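# Place the phone into its case with two arms

## Task

Get the phone sitting inside its case so that it stays there by itself, without the robot holding it; then open the gripper and move the arms away.

## Robot and tools

Robot: two arms, left_arm and right_arm, each with a two-finger gripper and a wrist camera. Bases in the scene frame: left_arm at (-0.036, +0.276, 0) m with quat_wxyz (+0.999, 0, 0, -0.041); right_arm at (+0.036, -0.286, 0) m with quat_wxyz (+0.996, 0, 0, +0.088). The names left and right do not match image sides.

Scene frame: origin on the table top midway between the arms, +x out over the table, +z up, left_arm on the +y side. Result lines report each gripper as end_effector_position (m) and end_effector_quat_wxyz in this frame; printed positions can be a bit off, more when the arm is stretched. Gripper frame: fingers point along its +z, close and open along its y. The reported point sits between the finger pads, roughly 1 cm short of the tips.

A command row always has 14 numbers, each in [-1, 1], covering both arms even when only one moves: dx, dy, dz, rx, ry, rz, opening for left_arm, then the same seven for right_arm. dx..rz are an offset, not a pose: a target relative to that gripper's measured pose when the action (or move) began, expressed in the gripper's own axes. 1.0 equals 0.6 m for dx/dy/dz and 180 degrees for rotation; rx, ry, rz form a single rotation vector. Opening is absolute, not an offset: +1 fully open (0.094 m), -1 closed.

execute_actions(actions): a list of actions; each action is a table of at most 15 rows, one row per 1/30 s step. A table with fewer rows repeats its last row until 15 steps pass. Every row is an offset from the pose at the start of that action, not from the previous row; for the first action of a call that start is the last pose a result reported. An empty list just returns state and images.

move(target, speed, blocking): target is one 14-number row as above, offsets from the pose in the latest result that showed one. Each gripper travels a straight line toward its target; both paths finish together, lasting 0.5 to 10 s (cut off at 10 s). speed is the top path speed in m/s, 0.002 to 0.5, default 0.25; rotation is capped at twice that in rad/s. Openings are sent at the start. Paths ignore obstacles and the other arm; grippers lag, may drift and may overshoot speed near full stretch. Faster touches and targets set deeper past contact press harder. blocking=false returns after 0.5 s while motion continues; until a result shows the move has ended, further actions and moves are refused, so call wait or stop. The result adds a move: line giving the ending (done, off_target, moving, held, fault), which limits acted (paced = pose clipped; held = a check blocked steps, after which the arm may race) and each gripper's distance from its target. If only one arm is named, the other finished fine.

wait(seconds): 0 to 10; lets time run while arms hold their last command; returns early if a running move ends. stop(): brakes a running move; needs room, more when fast; fingers keep moving. zoom_image(camera, region): closer look at a region [x0, y0, x1, y1] (pixels, origin top-left, at most 504x504) of one camera's latest image. Cameras: cam_head_left, cam_head_right, cam_high, cam_low (504x504), cam_left_wrist, cam_right_wrist (616x616 fisheye). Calibration is given per camera and may be slightly off. read_manual(section) only returns licence text. finished_scene(scene) ends the current scene irreversibly; call it only once the phone rests in the case and the gripper has released and backed away.

Control details: each step the command is clipped to within 70 mm and 16 degrees of the measured pose, and position wins over orientation if both cannot be met. Far targets need several actions; after an action the arm only continues to its last clipped pose. Hand target lines show where the controller now drives each gripper. Arms tend to end a centimetre or more low, and repeated zero offsets let them sag; to hold an arm still, send the correction back to its desired pose in your first call and zeros afterwards, aiming higher if it still droops. Joint ranges (rad): waist -2.618..3.054, shoulder 0..3.142, elbow 0..3.142, wrist pitch -1.571..1.571, wrist yaw -1.571..1.571, wrist roll -2.094..2.094; elbows stop just before straight. A pose unreachable line means the clearance check altered or blocked that arm's command. Step readings list positions at some steps; HELD marks steps where an arm's command was held back.

Gripping: grip_measured uses the same scale as opening. To hold something, keep commanding an opening below grip_measured, about 0.03 lower for a firm grip, less for a lighter one. Per-pad force is about 50 to 62 N, lower on thin parts; first contact can spike. Readings may be off by about 1 mm.

Avoid: dropping or knocking any rigid object off the table (that fails), letting the arms collide or press each other, slamming or shoving hard, and holding loads for long (motor heat: MOTOR HOT warning at 75 C, forced stop at 90 C, arm falls at 100 C; FAULT lines report stops). A loose object may occasionally get a small push from outside. Finish quickly and smoothly with modest effort.

Each tool is called after "Emit:" as a command line: name --argument value for each argument, lists and objects as JSON in quotes; but a table of rows of numbers goes row by row, as --pt "numbers of a row", without its own name.

## Session

Emit:
execute_actions --actions '[]'

Scene clock: 0.00 s.
left_arm: end_effector_position=(-0.0681, -0.1551, +0.1574) grip_measured=+1.000 end_effector_quat_wxyz=(-0.162, +0.175, +0.727, -0.644) | right_arm: end_effector_position=(+0.1724, -0.5917, +0.3278) grip_measured=+1.000 end_effector_quat_wxyz=(+0.049, +0.301, +0.875, -0.377)
Joint positions: left_arm=[-1.313  1.669  0.562  0.959  0.653 -1.49   0.094] | right_arm=[-1.025  1.473  1.79  -1.351  0.596 -0.356  0.094]
Joint velocities: left_arm=[ 0.007 -0.007 -0.012 -0.022 -0.007  0.007  0.   ] | right_arm=[-0.012 -0.007  0.002  0.051 -0.037  0.022  0.   ]
Joint torques (N m, as the arm reports them, + toward a larger angle): no reading
Hand target (left_arm): -0.068, -0.156, +0.159; -0.161, +0.177, +0.726, -0.645
Hand target (right_arm): +0.171, -0.592, +0.336; +0.059, +0.307, +0.868, -0.387

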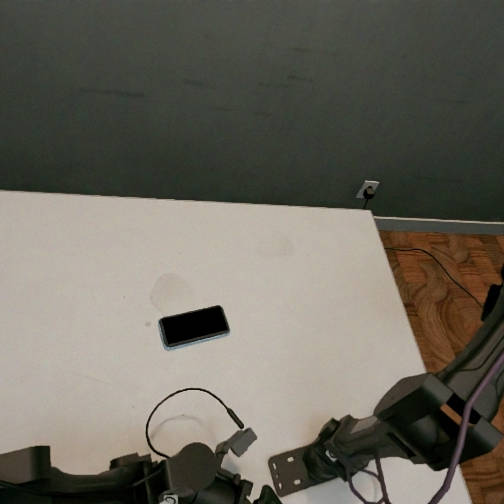

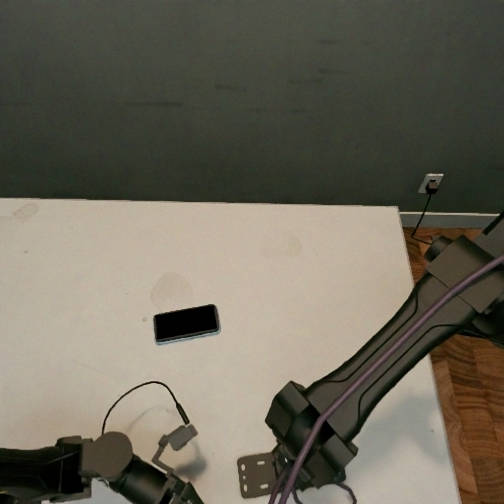

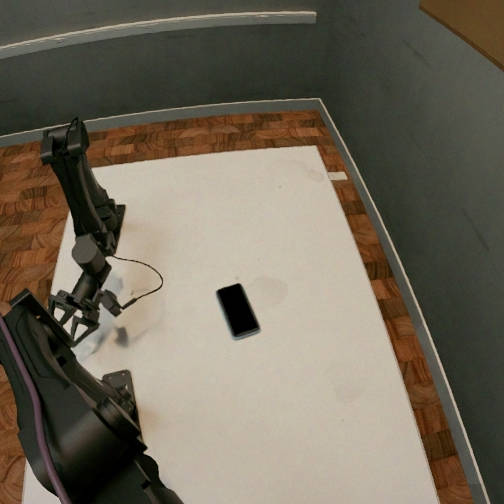

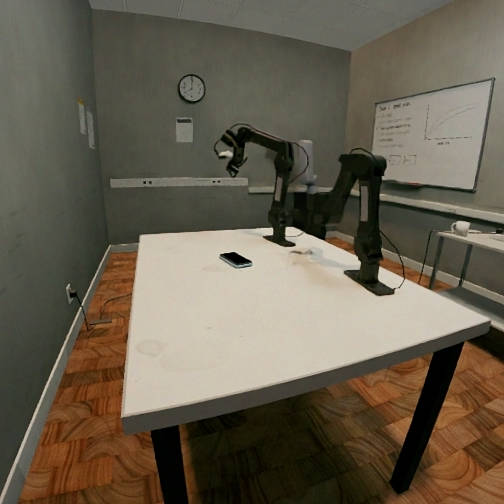

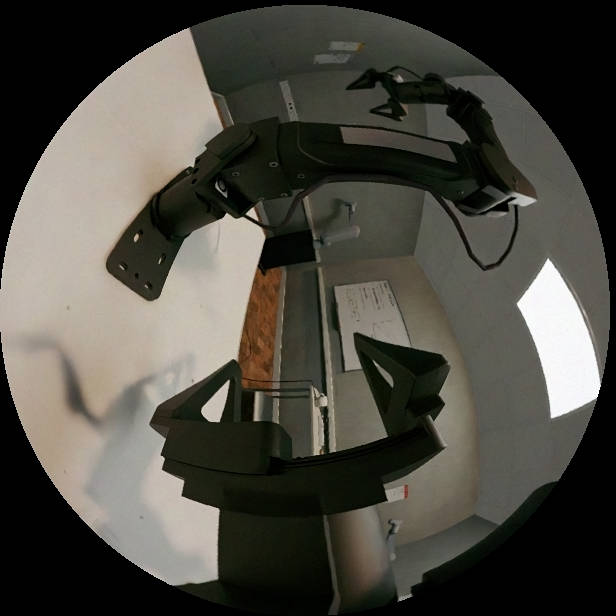

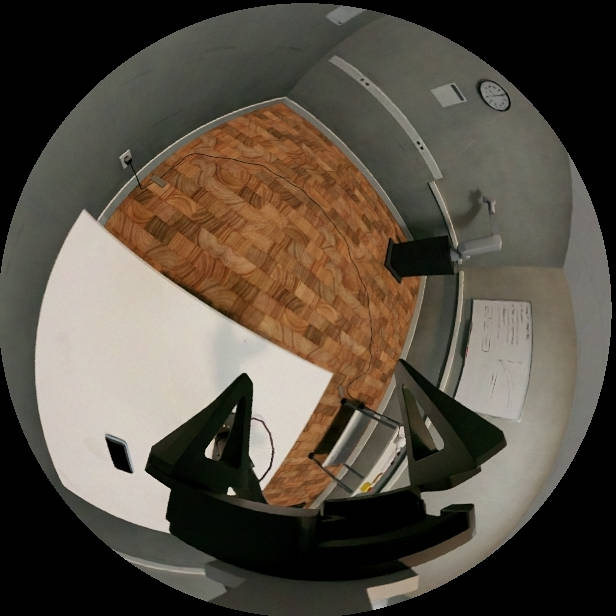

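Emit:
zoom_image --camera "cam_head_left" --region '[140, 280, 260, 370]'

Emit:
zoom_image --camera "cam_low" --region '[200, 230, 330, 290]'

Emit:
zoom_image --camera "cam_high" --region '[40, 240, 280, 400]'

Region (140, 280, 260, 370) of cam_head_left's 504x504 image, scaled by 4.200, with more detail than that image has; it fills the top 378 rows of this view, and the rest is white.

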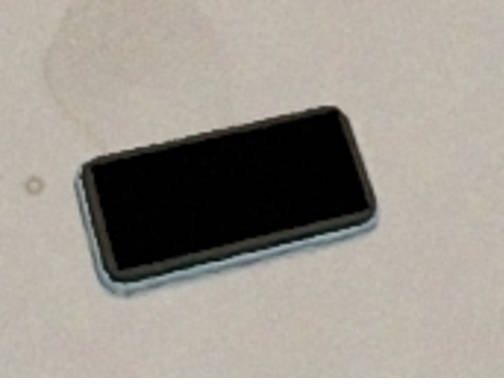

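Region (200, 230, 330, 290) of cam_low's 504x504 image, scaled by 3.877, with more detail than that image has; it fills the top 233 rows of this view, and the rest is white.

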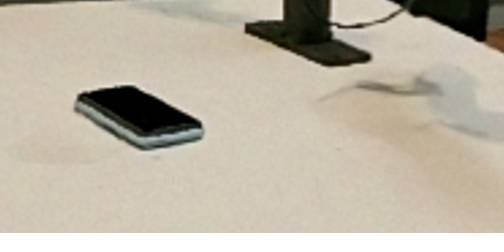

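Region (40, 240, 280, 400) of cam_high's 504x504 image, scaled by 2.100, with more detail than that image has.

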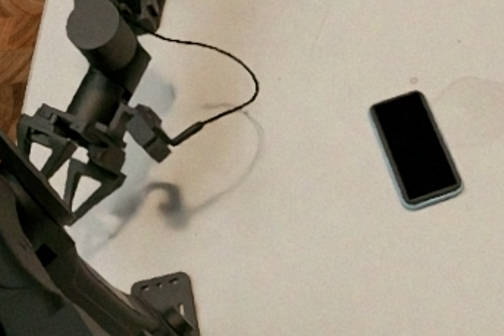

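Emit:
move --target '[0.29,-0.147,-0.148,0,0,0,1, 0.351,0.781,-0.452,-0.230,-0.222,-0.732,0.4]' --speed 0.3

Scene clock: 6.10 s.
left_arm: end_effector_position=(-0.1862, -0.0092, +0.2499) grip_measured=+1.000 end_effector_quat_wxyz=(-0.168, +0.170, +0.732, -0.638) | right_arm: end_effector_position=(+0.3049, -0.0680, +0.1392) grip_measured=+0.402 end_effector_quat_wxyz=(+0.040, +0.775, -0.630, +0.017)
Joint positions: left_arm=[-1.982  0.735  0.441  0.164 -0.008 -1.601  0.094] | right_arm=[ 0.527  1.932  1.776 -1.487  0.048 -1.071  0.066]
Joint velocities: left_arm=[-0.007 -0.002 -0.027 -0.022 -0.007 -0.007  0.   ] | right_arm=[ 0.007 -0.002 -0.012 -0.037 -0.022  0.022  0.   ]
Joint torques (N m, as the arm reports them, + toward a larger angle): left_arm=[-0.84 -2.72 11.8   1.93  0.02 -0.02] | right_arm=[ 0.47 -9.04  8.97  0.05 -0.06 -0.11]
Hand target (left_arm): -0.186, -0.006, +0.263; -0.171, +0.168, +0.726, -0.644
Hand target (right_arm): +0.308, -0.059, +0.149; +0.019, +0.781, -0.624, +0.012
Off the commanded pose (left_arm): 0.008 m, 1 deg.
Off the commanded pose (right_arm): 0.026 m, 5 deg.
move: off_target (right_arm)
camera_calibration (this result's frames):
cam_left_wrist: T_world_to_cam=[[-0.17211, 0.0400327, 0.984264, -0.286089], [-0.572347, 0.809155, -0.132992, -0.026285], [-0.801746, -0.58623, -0.116351, 0.0000486522], [0, 0, 0, 1]] pos_world=[-0.0642439, 0.0327501, 0.278097]
cam_right_wrist: T_world_to_cam=[[0.997402, 0.0431679, -0.0576652, -0.280076], [0.0699096, -0.773043, 0.630489, -0.117746], [-0.0173608, -0.632883, -0.774053, 0.169184], [0, 0, 0, 1]] pos_world=[0.290517, 0.0281409, 0.189045]

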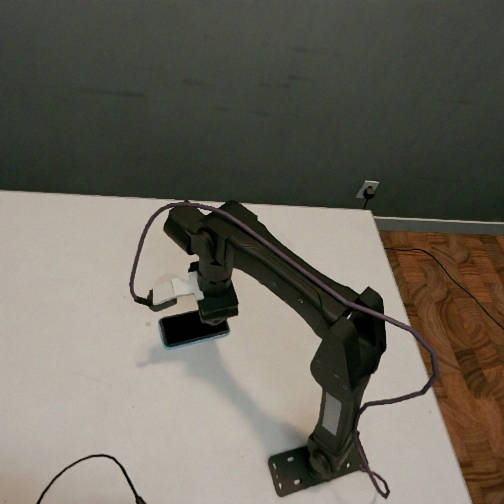

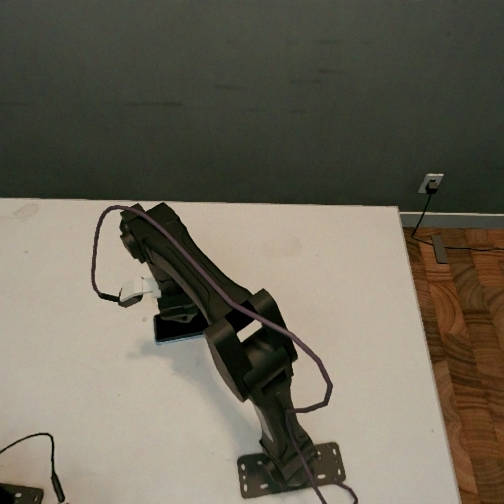

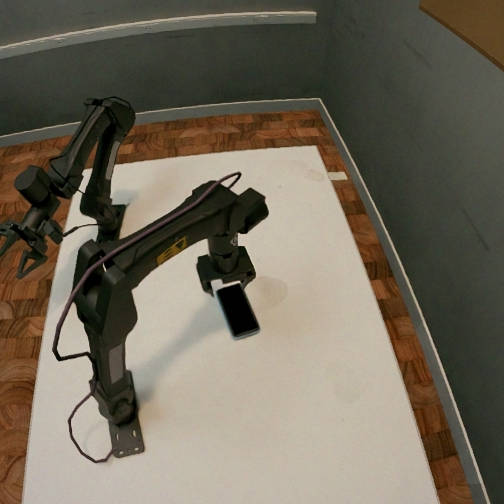

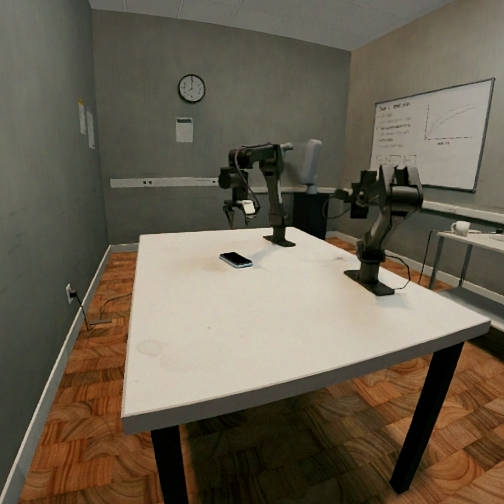

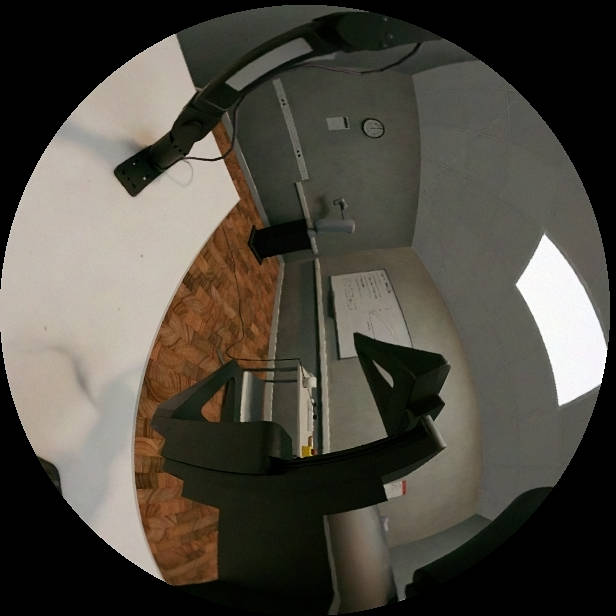

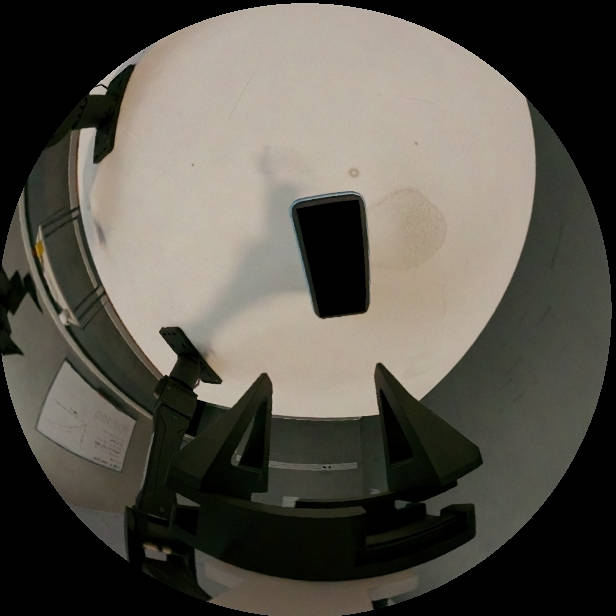

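Emit:
zoom_image --camera "cam_right_wrist" --region '[260, 160, 420, 340]'

Emit:
zoom_image --camera "cam_low" --region '[210, 240, 270, 280]'

Region (260, 160, 420, 340) of cam_right_wrist's 616x616 image, scaled by 2.800, with more detail than that image has.

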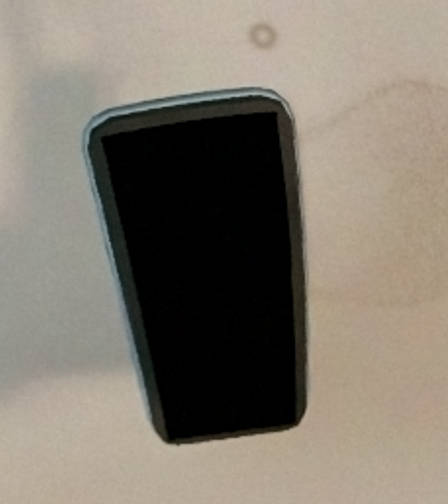

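Region (210, 240, 270, 280) of cam_low's 504x504 image, scaled by 8.400, with more detail than that image has.

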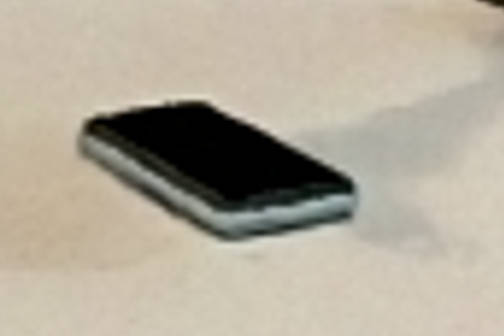

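Emit:
move --target '[0,0,0,0,0,0,1, -0.038,-0.029,0.103,0.013,-0.024,-0.005,0.0]' --speed 0.2

Scene clock: 8.93 s.
left_arm: end_effector_position=(-0.1860, -0.0093, +0.2496) grip_measured=+1.000 end_effector_quat_wxyz=(-0.168, +0.169, +0.733, -0.638) | right_arm: end_effector_position=(+0.3172, -0.0508, +0.0751) grip_measured=+0.002 end_effector_quat_wxyz=(+0.010, +0.778, -0.628, +0.008)
Joint positions: left_arm=[-1.982  0.735  0.441  0.163 -0.01  -1.602  0.094] | right_arm=[ 0.527  1.968  1.575 -1.194  0.019 -1.079  0.047]
Joint velocities: left_arm=[-0.002 -0.012 -0.002 -0.037 -0.022 -0.022  0.   ] | right_arm=[ 0.002  0.007 -0.017 -0.007  0.007 -0.022  0.001]
Joint torques (N m, as the arm reports them, + toward a larger angle): left_arm=[-0.02 -0.76  9.31  2.22  0.04 -0.02] | right_arm=[-0.01 -9.86  5.27  0.34 -0.11 -0.11]
Hand target (left_arm): -0.186, -0.009, +0.250; -0.168, +0.170, +0.732, -0.638
Hand target (right_arm): +0.317, -0.048, +0.075; +0.001, +0.781, -0.624, +0.001
Off the commanded pose (left_arm): 0.000 m, 0 deg.
Off the commanded pose (right_arm): 0.004 m, 1 deg.
move: done
camera_calibration (this result's frames):
cam_left_wrist: T_world_to_cam=[[-0.172548, 0.0386905, 0.984241, -0.285851], [-0.57356, 0.808405, -0.132329, -0.0264966], [-0.800785, -0.587354, -0.117297, 0.000572258], [0, 0, 0, 1]] pos_world=[-0.0640621, 0.0328158, 0.277908]
cam_right_wrist: T_world_to_cam=[[0.998094, 0.0528456, -0.0318705, -0.298428], [0.0614929, -0.80817, 0.585731, -0.0606001], [0.00519651, -0.586574, -0.809879, 0.128617], [0, 0, 0, 1]] pos_world=[0.300918, 0.0422391, 0.130149]

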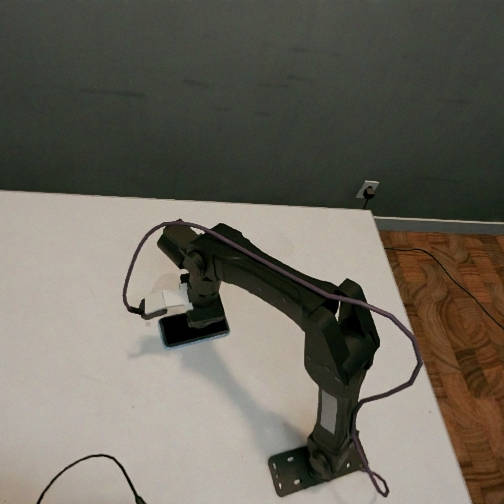

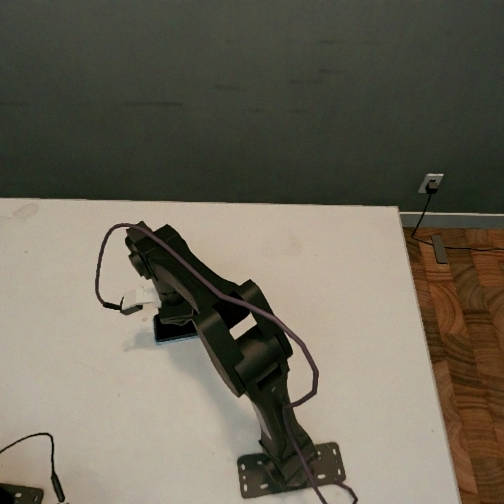

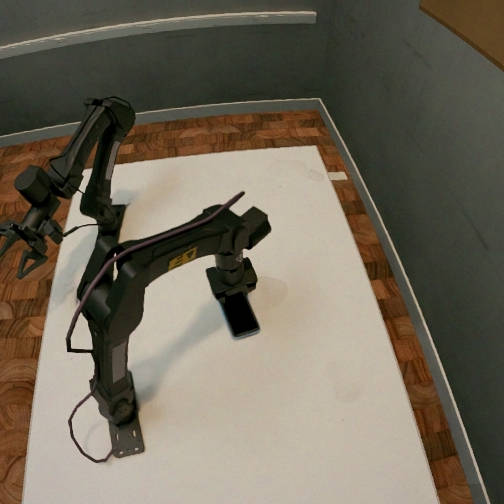

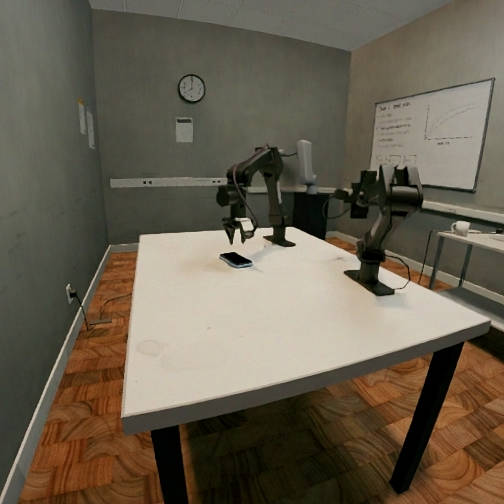

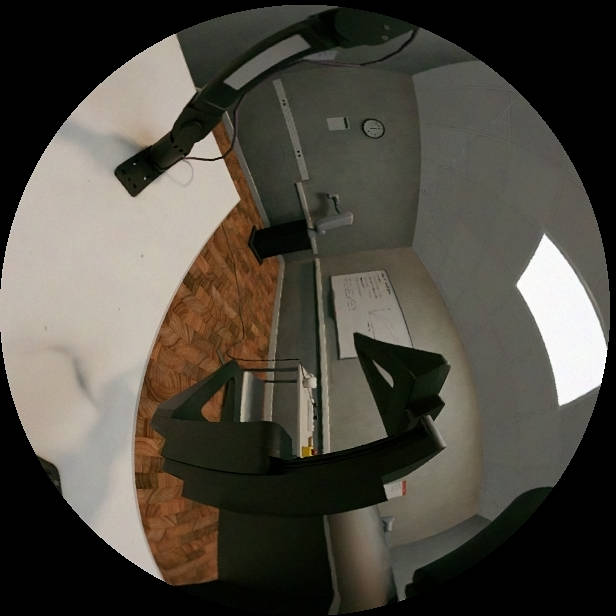

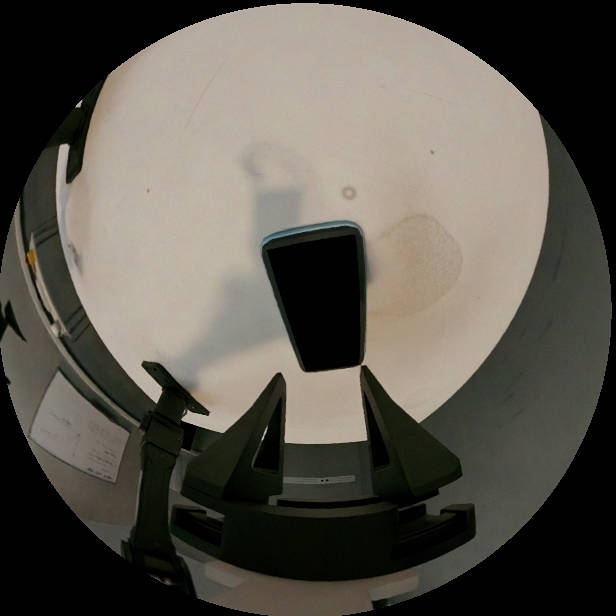

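Emit:
move --target '[0,0,0,0,0,0,1, -0.012,-0.006,0.075,0,0,0,0.0]' --speed 0.05

Scene clock: 10.60 s.
left_arm: end_effector_position=(-0.1860, -0.0093, +0.2496) grip_measured=+1.000 end_effector_quat_wxyz=(-0.168, +0.169, +0.733, -0.638) | right_arm: end_effector_position=(+0.3215, -0.0470, +0.0328) grip_measured=+0.002 end_effector_quat_wxyz=(+0.014, +0.778, -0.628, +0.007)
Joint positions: left_arm=[-1.982  0.735  0.441  0.163 -0.01  -1.602  0.094] | right_arm=[ 0.527  2.034  1.497 -1.058  0.019 -1.079  0.047]
Joint velocities: left_arm=[ 0.002 -0.012  0.007 -0.051 -0.007  0.007  0.   ] | right_arm=[ 0.002  0.012 -0.017 -0.037  0.051 -0.022  0.   ]
Joint torques (N m, as the arm reports them, + toward a larger angle): left_arm=[-0.03 -0.77  9.28  2.21  0.02 -0.01] | right_arm=[ 0.67 -9.66  4.93  0.28  0.11  0.08]
Hand target (left_arm): -0.186, -0.009, +0.250; -0.168, +0.169, +0.733, -0.638
Hand target (right_arm): +0.320, -0.044, +0.030; +0.010, +0.778, -0.628, +0.008
Off the commanded pose (left_arm): 0.000 m, 0 deg.
Off the commanded pose (right_arm): 0.005 m, 0 deg.
move: done
camera_calibration (this result's frames):
cam_left_wrist: T_world_to_cam=[[-0.172548, 0.0386905, 0.984241, -0.285851], [-0.57356, 0.808405, -0.132329, -0.0264966], [-0.800785, -0.587354, -0.117297, 0.000572258], [0, 0, 0, 1]] pos_world=[-0.0640621, 0.0328158, 0.277908]
cam_right_wrist: T_world_to_cam=[[0.997882, 0.0526751, -0.0381684, -0.304084], [0.0650493, -0.805442, 0.589094, -0.034128], [0.000288161, -0.590329, -0.807163, 0.0978591], [0, 0, 0, 1]] pos_world=[0.305631, 0.0462986, 0.0874864]

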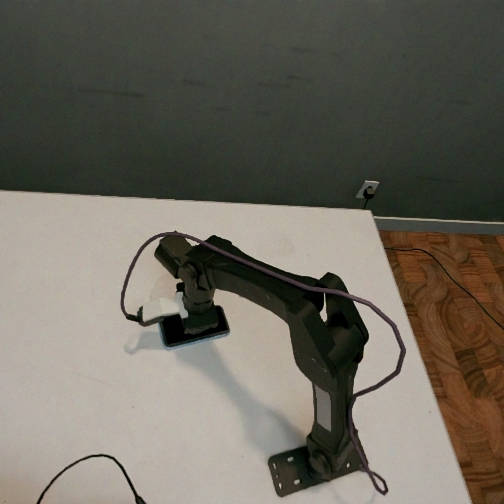

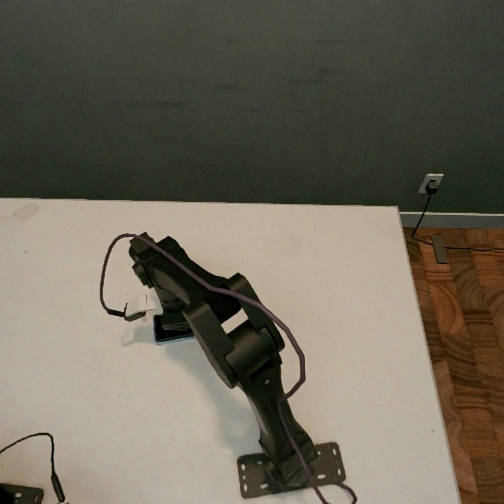

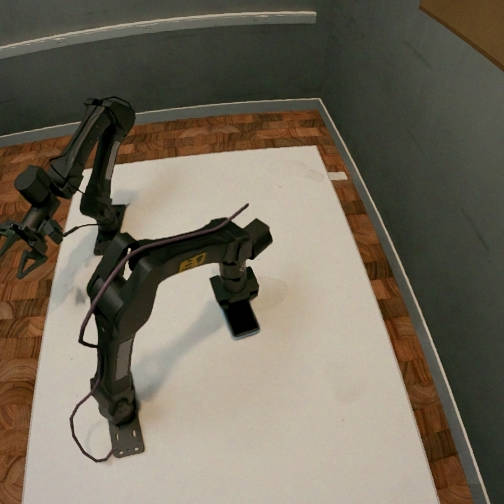

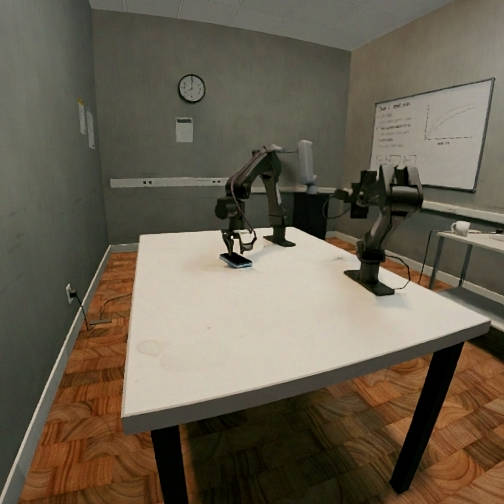

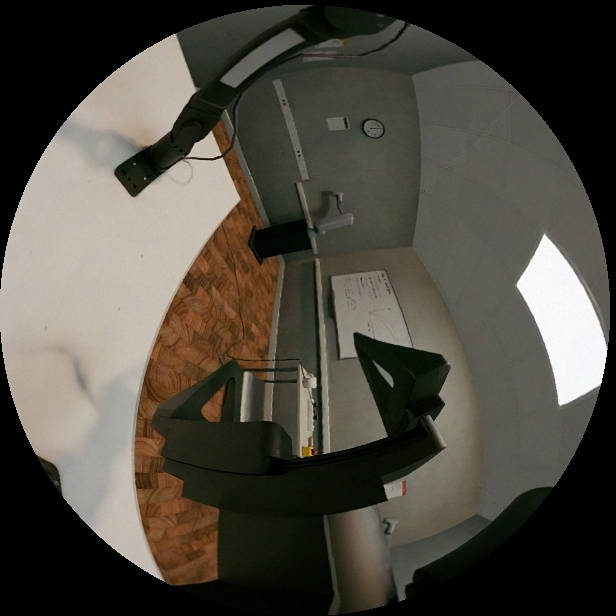

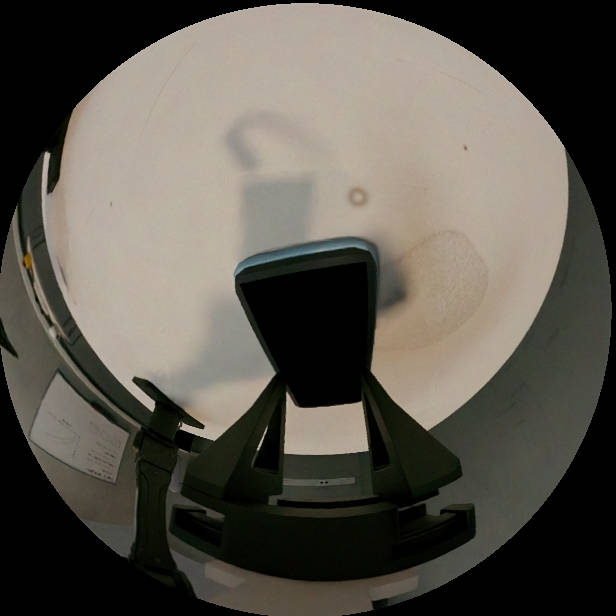

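Emit:
zoom_image --camera "cam_right_wrist" --region '[220, 220, 420, 420]'

Emit:
zoom_image --camera "cam_low" --region '[205, 220, 275, 280]'

Region (220, 220, 420, 420) of cam_right_wrist's 616x616 image, scaled by 2.520, with more detail than that image has.

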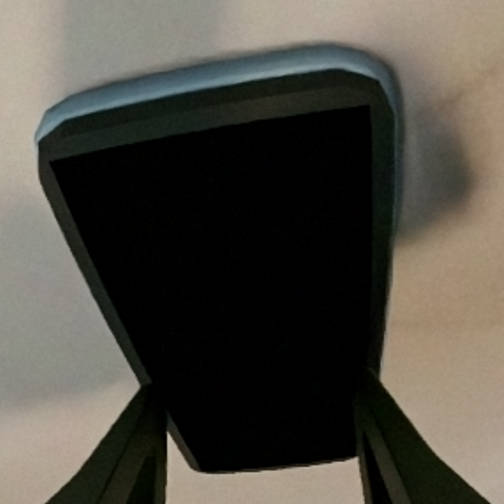

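Region (205, 220, 275, 280) of cam_low's 504x504 image, scaled by 7.200, with more detail than that image has; it fills the top 432 rows of this view, and the rest is white.

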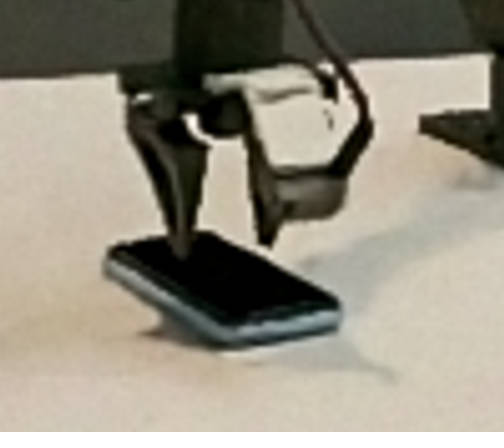

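Emit:
execute_actions --actions '[[[0,0,0,0,0,0,1, 0,0,-0.015,0,0,0,0]],[[0,0,0,0,0,0,1, 0,0,0,0,0,0,-0.4]],[[0,0,0,0,0,0,1, 0,0,0.02,0,0,0,-0.4]],[[0,0,0,0,0,0,1, 0,0,0.02,0,0,0,-0.4]]]'

Scene clock: 13.00 s.
left_arm: end_effector_position=(-0.1860, -0.0093, +0.2496) grip_measured=+1.000 end_effector_quat_wxyz=(-0.168, +0.169, +0.733, -0.638) | right_arm: end_effector_position=(+0.3186, -0.0495, +0.0206) grip_measured=-0.398 end_effector_quat_wxyz=(+0.023, +0.778, -0.628, +0.005)
Joint positions: left_arm=[-1.982  0.735  0.441  0.163 -0.01  -1.602  0.094] | right_arm=[ 0.527  2.052  1.472 -1.035  0.019 -1.079  0.028]
Joint velocities: left_arm=[ 0.002  0.002  0.007 -0.095 -0.037 -0.066  0.   ] | right_arm=[-0.012 -0.007  0.002  0.007 -0.022 -0.022  0.001]
Joint torques (N m, as the arm reports them, + toward a larger angle): left_arm=[-0.02 -0.75  9.3   2.21  0.02 -0.01] | right_arm=[-0.09 -8.82  4.1   0.38  0.09 -0.02]
Hand target (left_arm): -0.186, -0.009, +0.250; -0.168, +0.169, +0.733, -0.638
Hand target (right_arm): +0.318, -0.050, +0.012; +0.025, +0.778, -0.628, +0.005
Off the commanded pose (left_arm): 0.000 m, 0 deg.
Off the commanded pose (right_arm): 0.009 m, 0 deg.
Step readings (end_effector_position; steps 1 to 15: 1st action; 16 to 30: 2nd action; 31 to 45: 3rd action; 46 to 60: 4th action):
0: left_arm (-0.1860, -0.0093, +0.2496) | right_arm (+0.3219, -0.0467, +0.0328)
1: left_arm (-0.1860, -0.0093, +0.2496) | right_arm (+0.3216, -0.0469, +0.0328)
2: left_arm (-0.1860, -0.0093, +0.2496) | right_arm (+0.3211, -0.0473, +0.0328)
4: left_arm (-0.1860, -0.0093, +0.2496) | right_arm (+0.3201, -0.0482, +0.0328)
8: left_arm (-0.1860, -0.0093, +0.2496) | right_arm (+0.3191, -0.0490, +0.0329)
15: left_arm (-0.1860, -0.0093, +0.2496) | right_arm (+0.3187, -0.0494, +0.0329)
16: left_arm (-0.1860, -0.0093, +0.2496) | right_arm (+0.3187, -0.0494, +0.0329)
17: left_arm (-0.1860, -0.0093, +0.2496) | right_arm (+0.3187, -0.0494, +0.0329)
19: left_arm (-0.1860, -0.0093, +0.2496) | right_arm (+0.3187, -0.0494, +0.0329)
23: left_arm (-0.1860, -0.0093, +0.2496) | right_arm (+0.3187, -0.0494, +0.0329)
30: left_arm (-0.1860, -0.0093, +0.2496) | right_arm (+0.3187, -0.0494, +0.0329)
31: left_arm (-0.1860, -0.0093, +0.2496) | right_arm (+0.3188, -0.0493, +0.0321)
32: left_arm (-0.1860, -0.0093, +0.2496) | right_arm (+0.3190, -0.0491, +0.0311)
34: left_arm (-0.1860, -0.0093, +0.2496) | right_arm (+0.3184, -0.0496, +0.0282)
38: left_arm (-0.1860, -0.0093, +0.2496) | right_arm (+0.3175, -0.0503, +0.0239)
45: left_arm (-0.1860, -0.0093, +0.2496) | right_arm (+0.3182, -0.0498, +0.0235)
46: left_arm (-0.1860, -0.0093, +0.2496) | right_arm (+0.3185, -0.0496, +0.0229)
47: left_arm (-0.1860, -0.0093, +0.2496) | right_arm (+0.3186, -0.0495, +0.0218)
49: left_arm (-0.1860, -0.0093, +0.2496) | right_arm (+0.3186, -0.0495, +0.0206)
53: left_arm (-0.1860, -0.0093, +0.2496) | right_arm (+0.3186, -0.0495, +0.0206)
60: end_effector_position above
camera_calibration (this result's frames):
cam_left_wrist: T_world_to_cam=[[-0.172548, 0.0386905, 0.984241, -0.285851], [-0.57356, 0.808405, -0.132329, -0.0264966], [-0.800785, -0.587354, -0.117297, 0.000572258], [0, 0, 0, 1]] pos_world=[-0.0640621, 0.0328158, 0.277908]
cam_right_wrist: T_world_to_cam=[[0.997217, 0.0521107, -0.0533254, -0.300961], [0.073683, -0.798119, 0.597978, -0.0313321], [-0.011399, -0.600242, -0.799737, 0.0895876], [0, 0, 0, 1]] pos_world=[0.303453, 0.0444508, 0.0743336]

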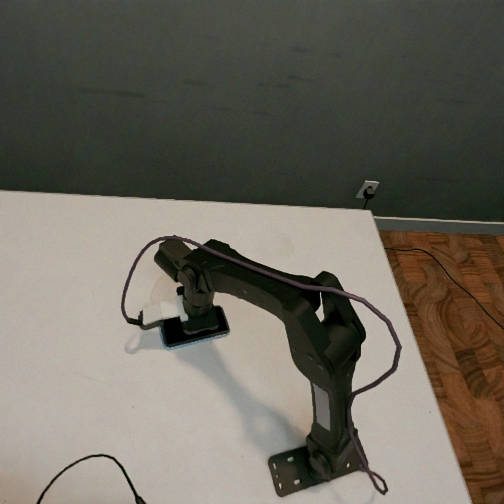

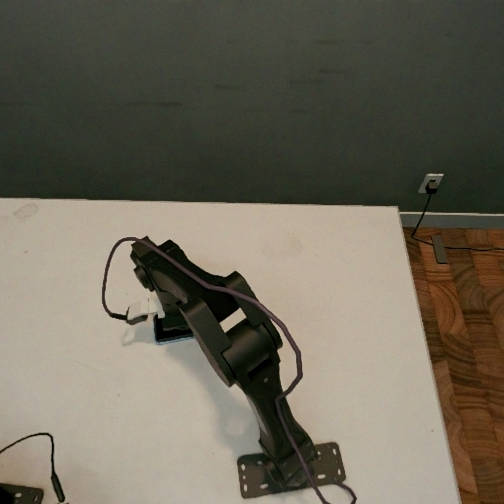

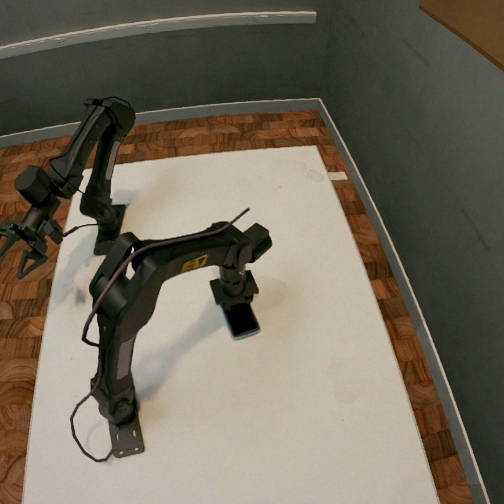

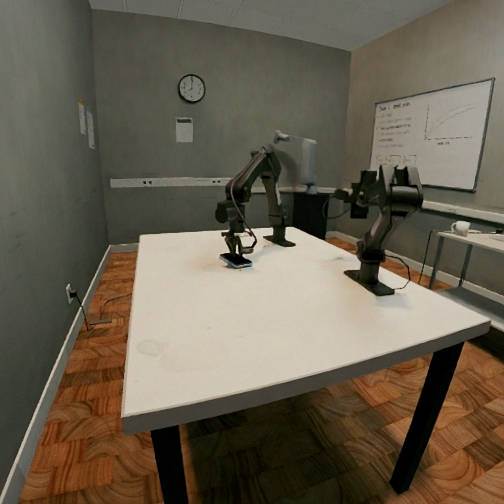

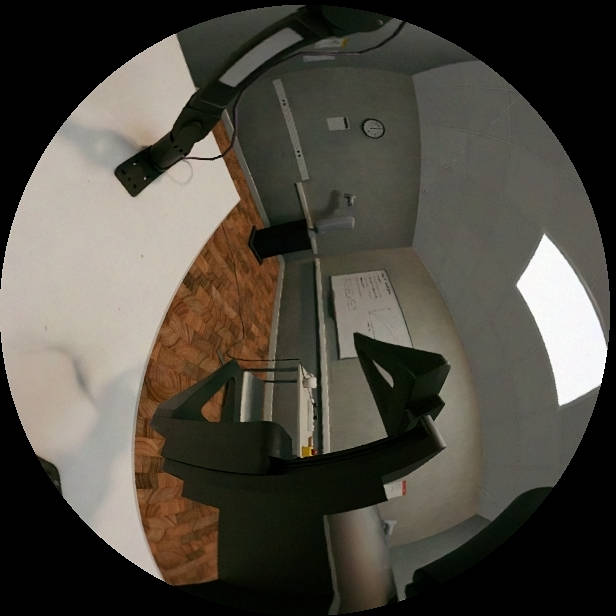

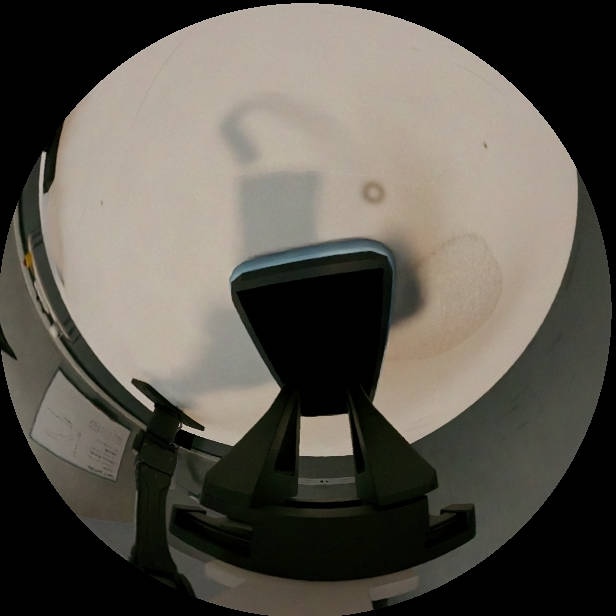

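Emit:
execute_actions --actions '[[[0,0,0,0,0,0,1, 0,0,0.03,0,0,0,-0.4]],[[0,0,0,0,0,0,1, 0,0,0.04,0,0,0,-0.4]],[[0,0,0,0,0,0,1, 0,0,0.05,0,0,0,-0.4]]]'

Emit:
zoom_image --camera "cam_low" --region '[205, 220, 275, 280]'

Emit:
zoom_image --camera "cam_right_wrist" --region '[200, 200, 440, 420]'

Scene clock: 14.67 s.
left_arm: end_effector_position=(-0.1860, -0.0093, +0.2496) grip_measured=+1.000 end_effector_quat_wxyz=(-0.168, +0.169, +0.733, -0.638) | right_arm: end_effector_position=(+0.3194, -0.0490, +0.0135) grip_measured=-0.398 end_effector_quat_wxyz=(+0.015, +0.778, -0.628, +0.007)
Joint positions: left_arm=[-1.982  0.735  0.441  0.163 -0.01  -1.602  0.094] | right_arm=[ 0.527  2.049  1.438 -0.986  0.02  -1.079  0.028]
Joint velocities: left_arm=[-0.007 -0.007  0.007  0.022  0.007  0.095  0.   ] | right_arm=[-0.002 -0.022 -0.002 -0.066  0.007  0.022 -0.   ]
Joint torques (N m, as the arm reports them, + toward a larger angle): left_arm=[-0.04 -0.78  9.33  2.21  0.02 -0.02] | right_arm=[-0.23 -6.37  1.45  1.05  0.07  0.  ]
Hand target (left_arm): -0.186, -0.009, +0.250; -0.168, +0.169, +0.733, -0.638
Hand target (right_arm): +0.318, -0.051, -0.014; +0.019, +0.778, -0.628, +0.006
Off the commanded pose (left_arm): 0.000 m, 0 deg.
Off the commanded pose (right_arm): 0.029 m, 0 deg.
Step readings (end_effector_position; steps 1 to 15: 1st action; 16 to 30: 2nd action; 31 to 45: 3rd action):
0: left_arm (-0.1860, -0.0093, +0.2496) | right_arm (+0.3186, -0.0495, +0.0206)
1: left_arm (-0.1860, -0.0093, +0.2496) | right_arm (+0.3185, -0.0495, +0.0197)
2: left_arm (-0.1860, -0.0093, +0.2496) | right_arm (+0.3185, -0.0496, +0.0192)
4: left_arm (-0.1860, -0.0093, +0.2496) | right_arm (+0.3185, -0.0495, +0.0190)
8: left_arm (-0.1860, -0.0093, +0.2496) | right_arm (+0.3186, -0.0495, +0.0190)
15: left_arm (-0.1860, -0.0093, +0.2496) | right_arm (+0.3186, -0.0495, +0.0190)
16: left_arm (-0.1860, -0.0093, +0.2496) | right_arm (+0.3185, -0.0496, +0.0183)
17: left_arm (-0.1860, -0.0093, +0.2496) | right_arm (+0.3186, -0.0495, +0.0176)
19: left_arm (-0.1860, -0.0093, +0.2496) | right_arm (+0.3192, -0.0492, +0.0150)
23: left_arm (-0.1860, -0.0093, +0.2496) | right_arm (+0.3197, -0.0488, +0.0144)
30: left_arm (-0.1860, -0.0093, +0.2496) | right_arm (+0.3197, -0.0488, +0.0144)
31: left_arm (-0.1860, -0.0093, +0.2496) | right_arm (+0.3194, -0.0491, +0.0135)
32: left_arm (-0.1860, -0.0093, +0.2496) | right_arm (+0.3194, -0.0490, +0.0135)
34: left_arm (-0.1860, -0.0093, +0.2496) | right_arm (+0.3194, -0.0490, +0.0135)
38: left_arm (-0.1860, -0.0093, +0.2496) | right_arm (+0.3194, -0.0490, +0.0135)
45: end_effector_position above
camera_calibration (this result's frames):
cam_left_wrist: T_world_to_cam=[[-0.172548, 0.0386905, 0.984241, -0.285851], [-0.57356, 0.808405, -0.132329, -0.0264966], [-0.800785, -0.587354, -0.117297, 0.000572258], [0, 0, 0, 1]] pos_world=[-0.0640621, 0.0328158, 0.277908]
cam_right_wrist: T_world_to_cam=[[0.997864, 0.0526324, -0.038689, -0.302586], [0.0653223, -0.804343, 0.590563, -0.0243309], [-0.000036527, -0.591829, -0.806064, 0.0810681], [0, 0, 0, 1]] pos_world=[0.303532, 0.0443339, 0.0680083]

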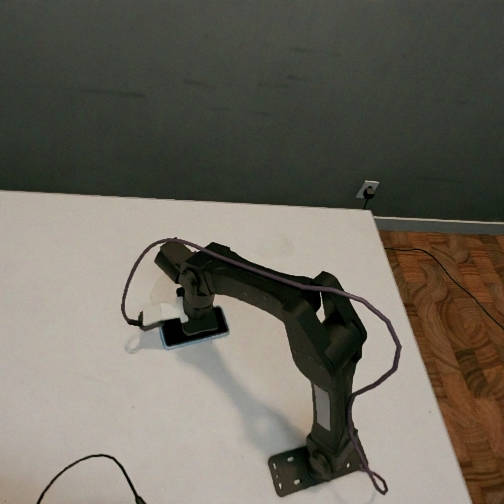

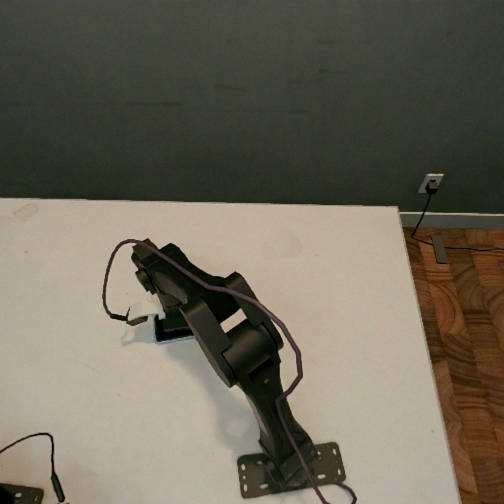

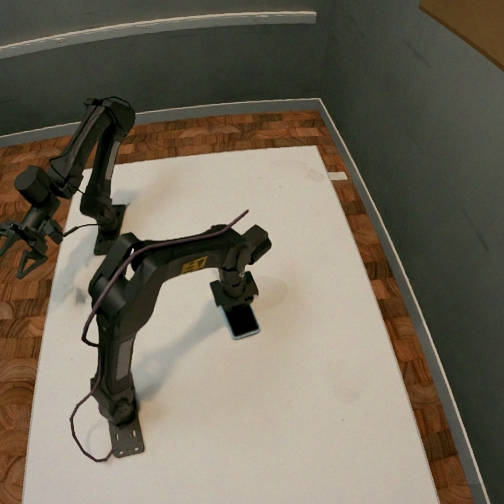

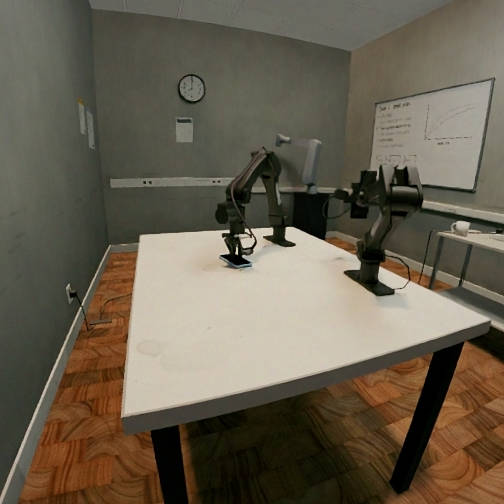

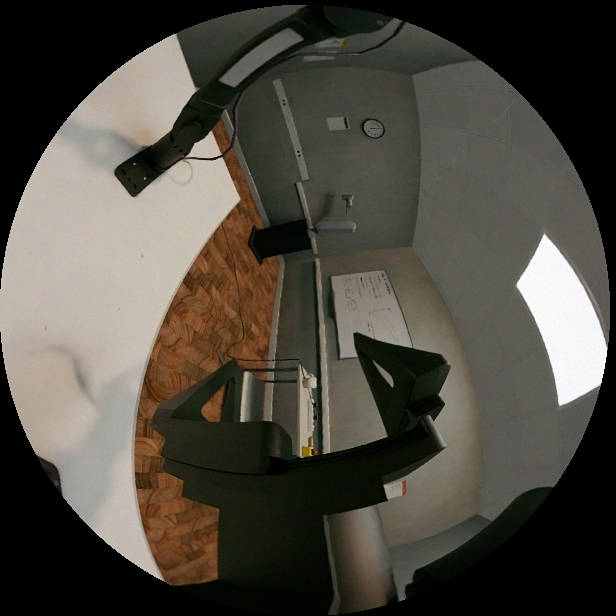

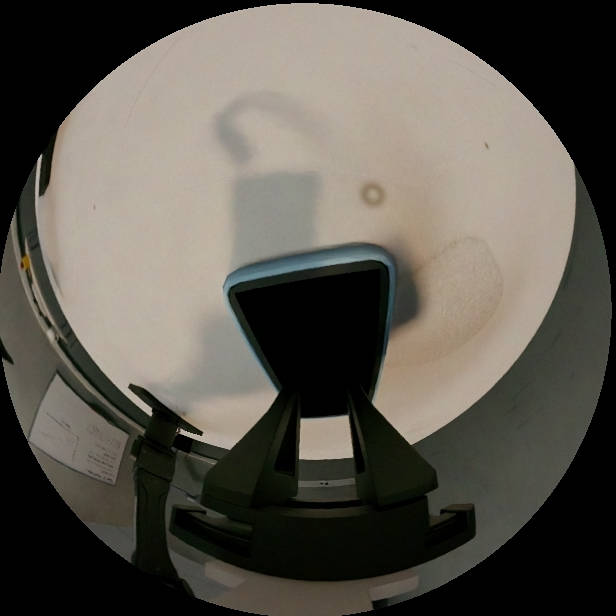

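Region (205, 220, 275, 280) of cam_low's 504x504 image, scaled by 7.200, with more detail than that image has; it fills the top 432 rows of this view, and the rest is white.

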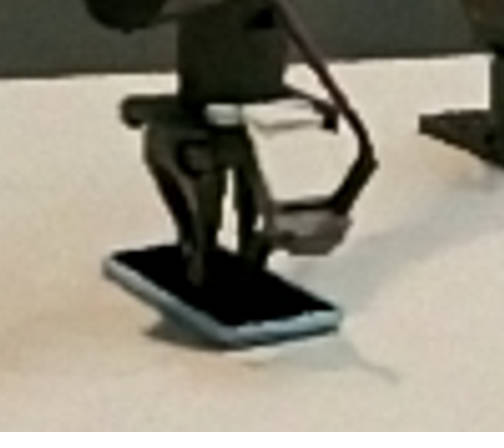

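Region (200, 200, 440, 420) of cam_right_wrist's 616x616 image, scaled by 2.100, with more detail than that image has; it fills the top 462 rows of this view, and the rest is white.

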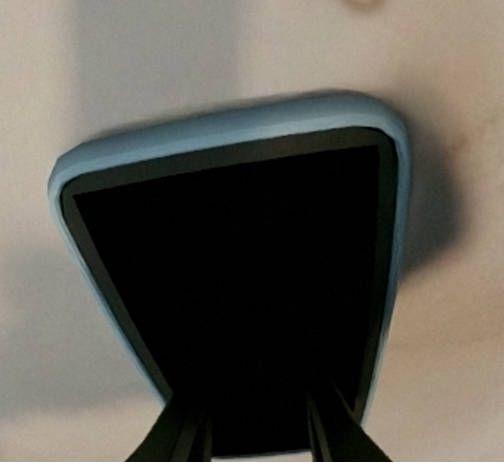

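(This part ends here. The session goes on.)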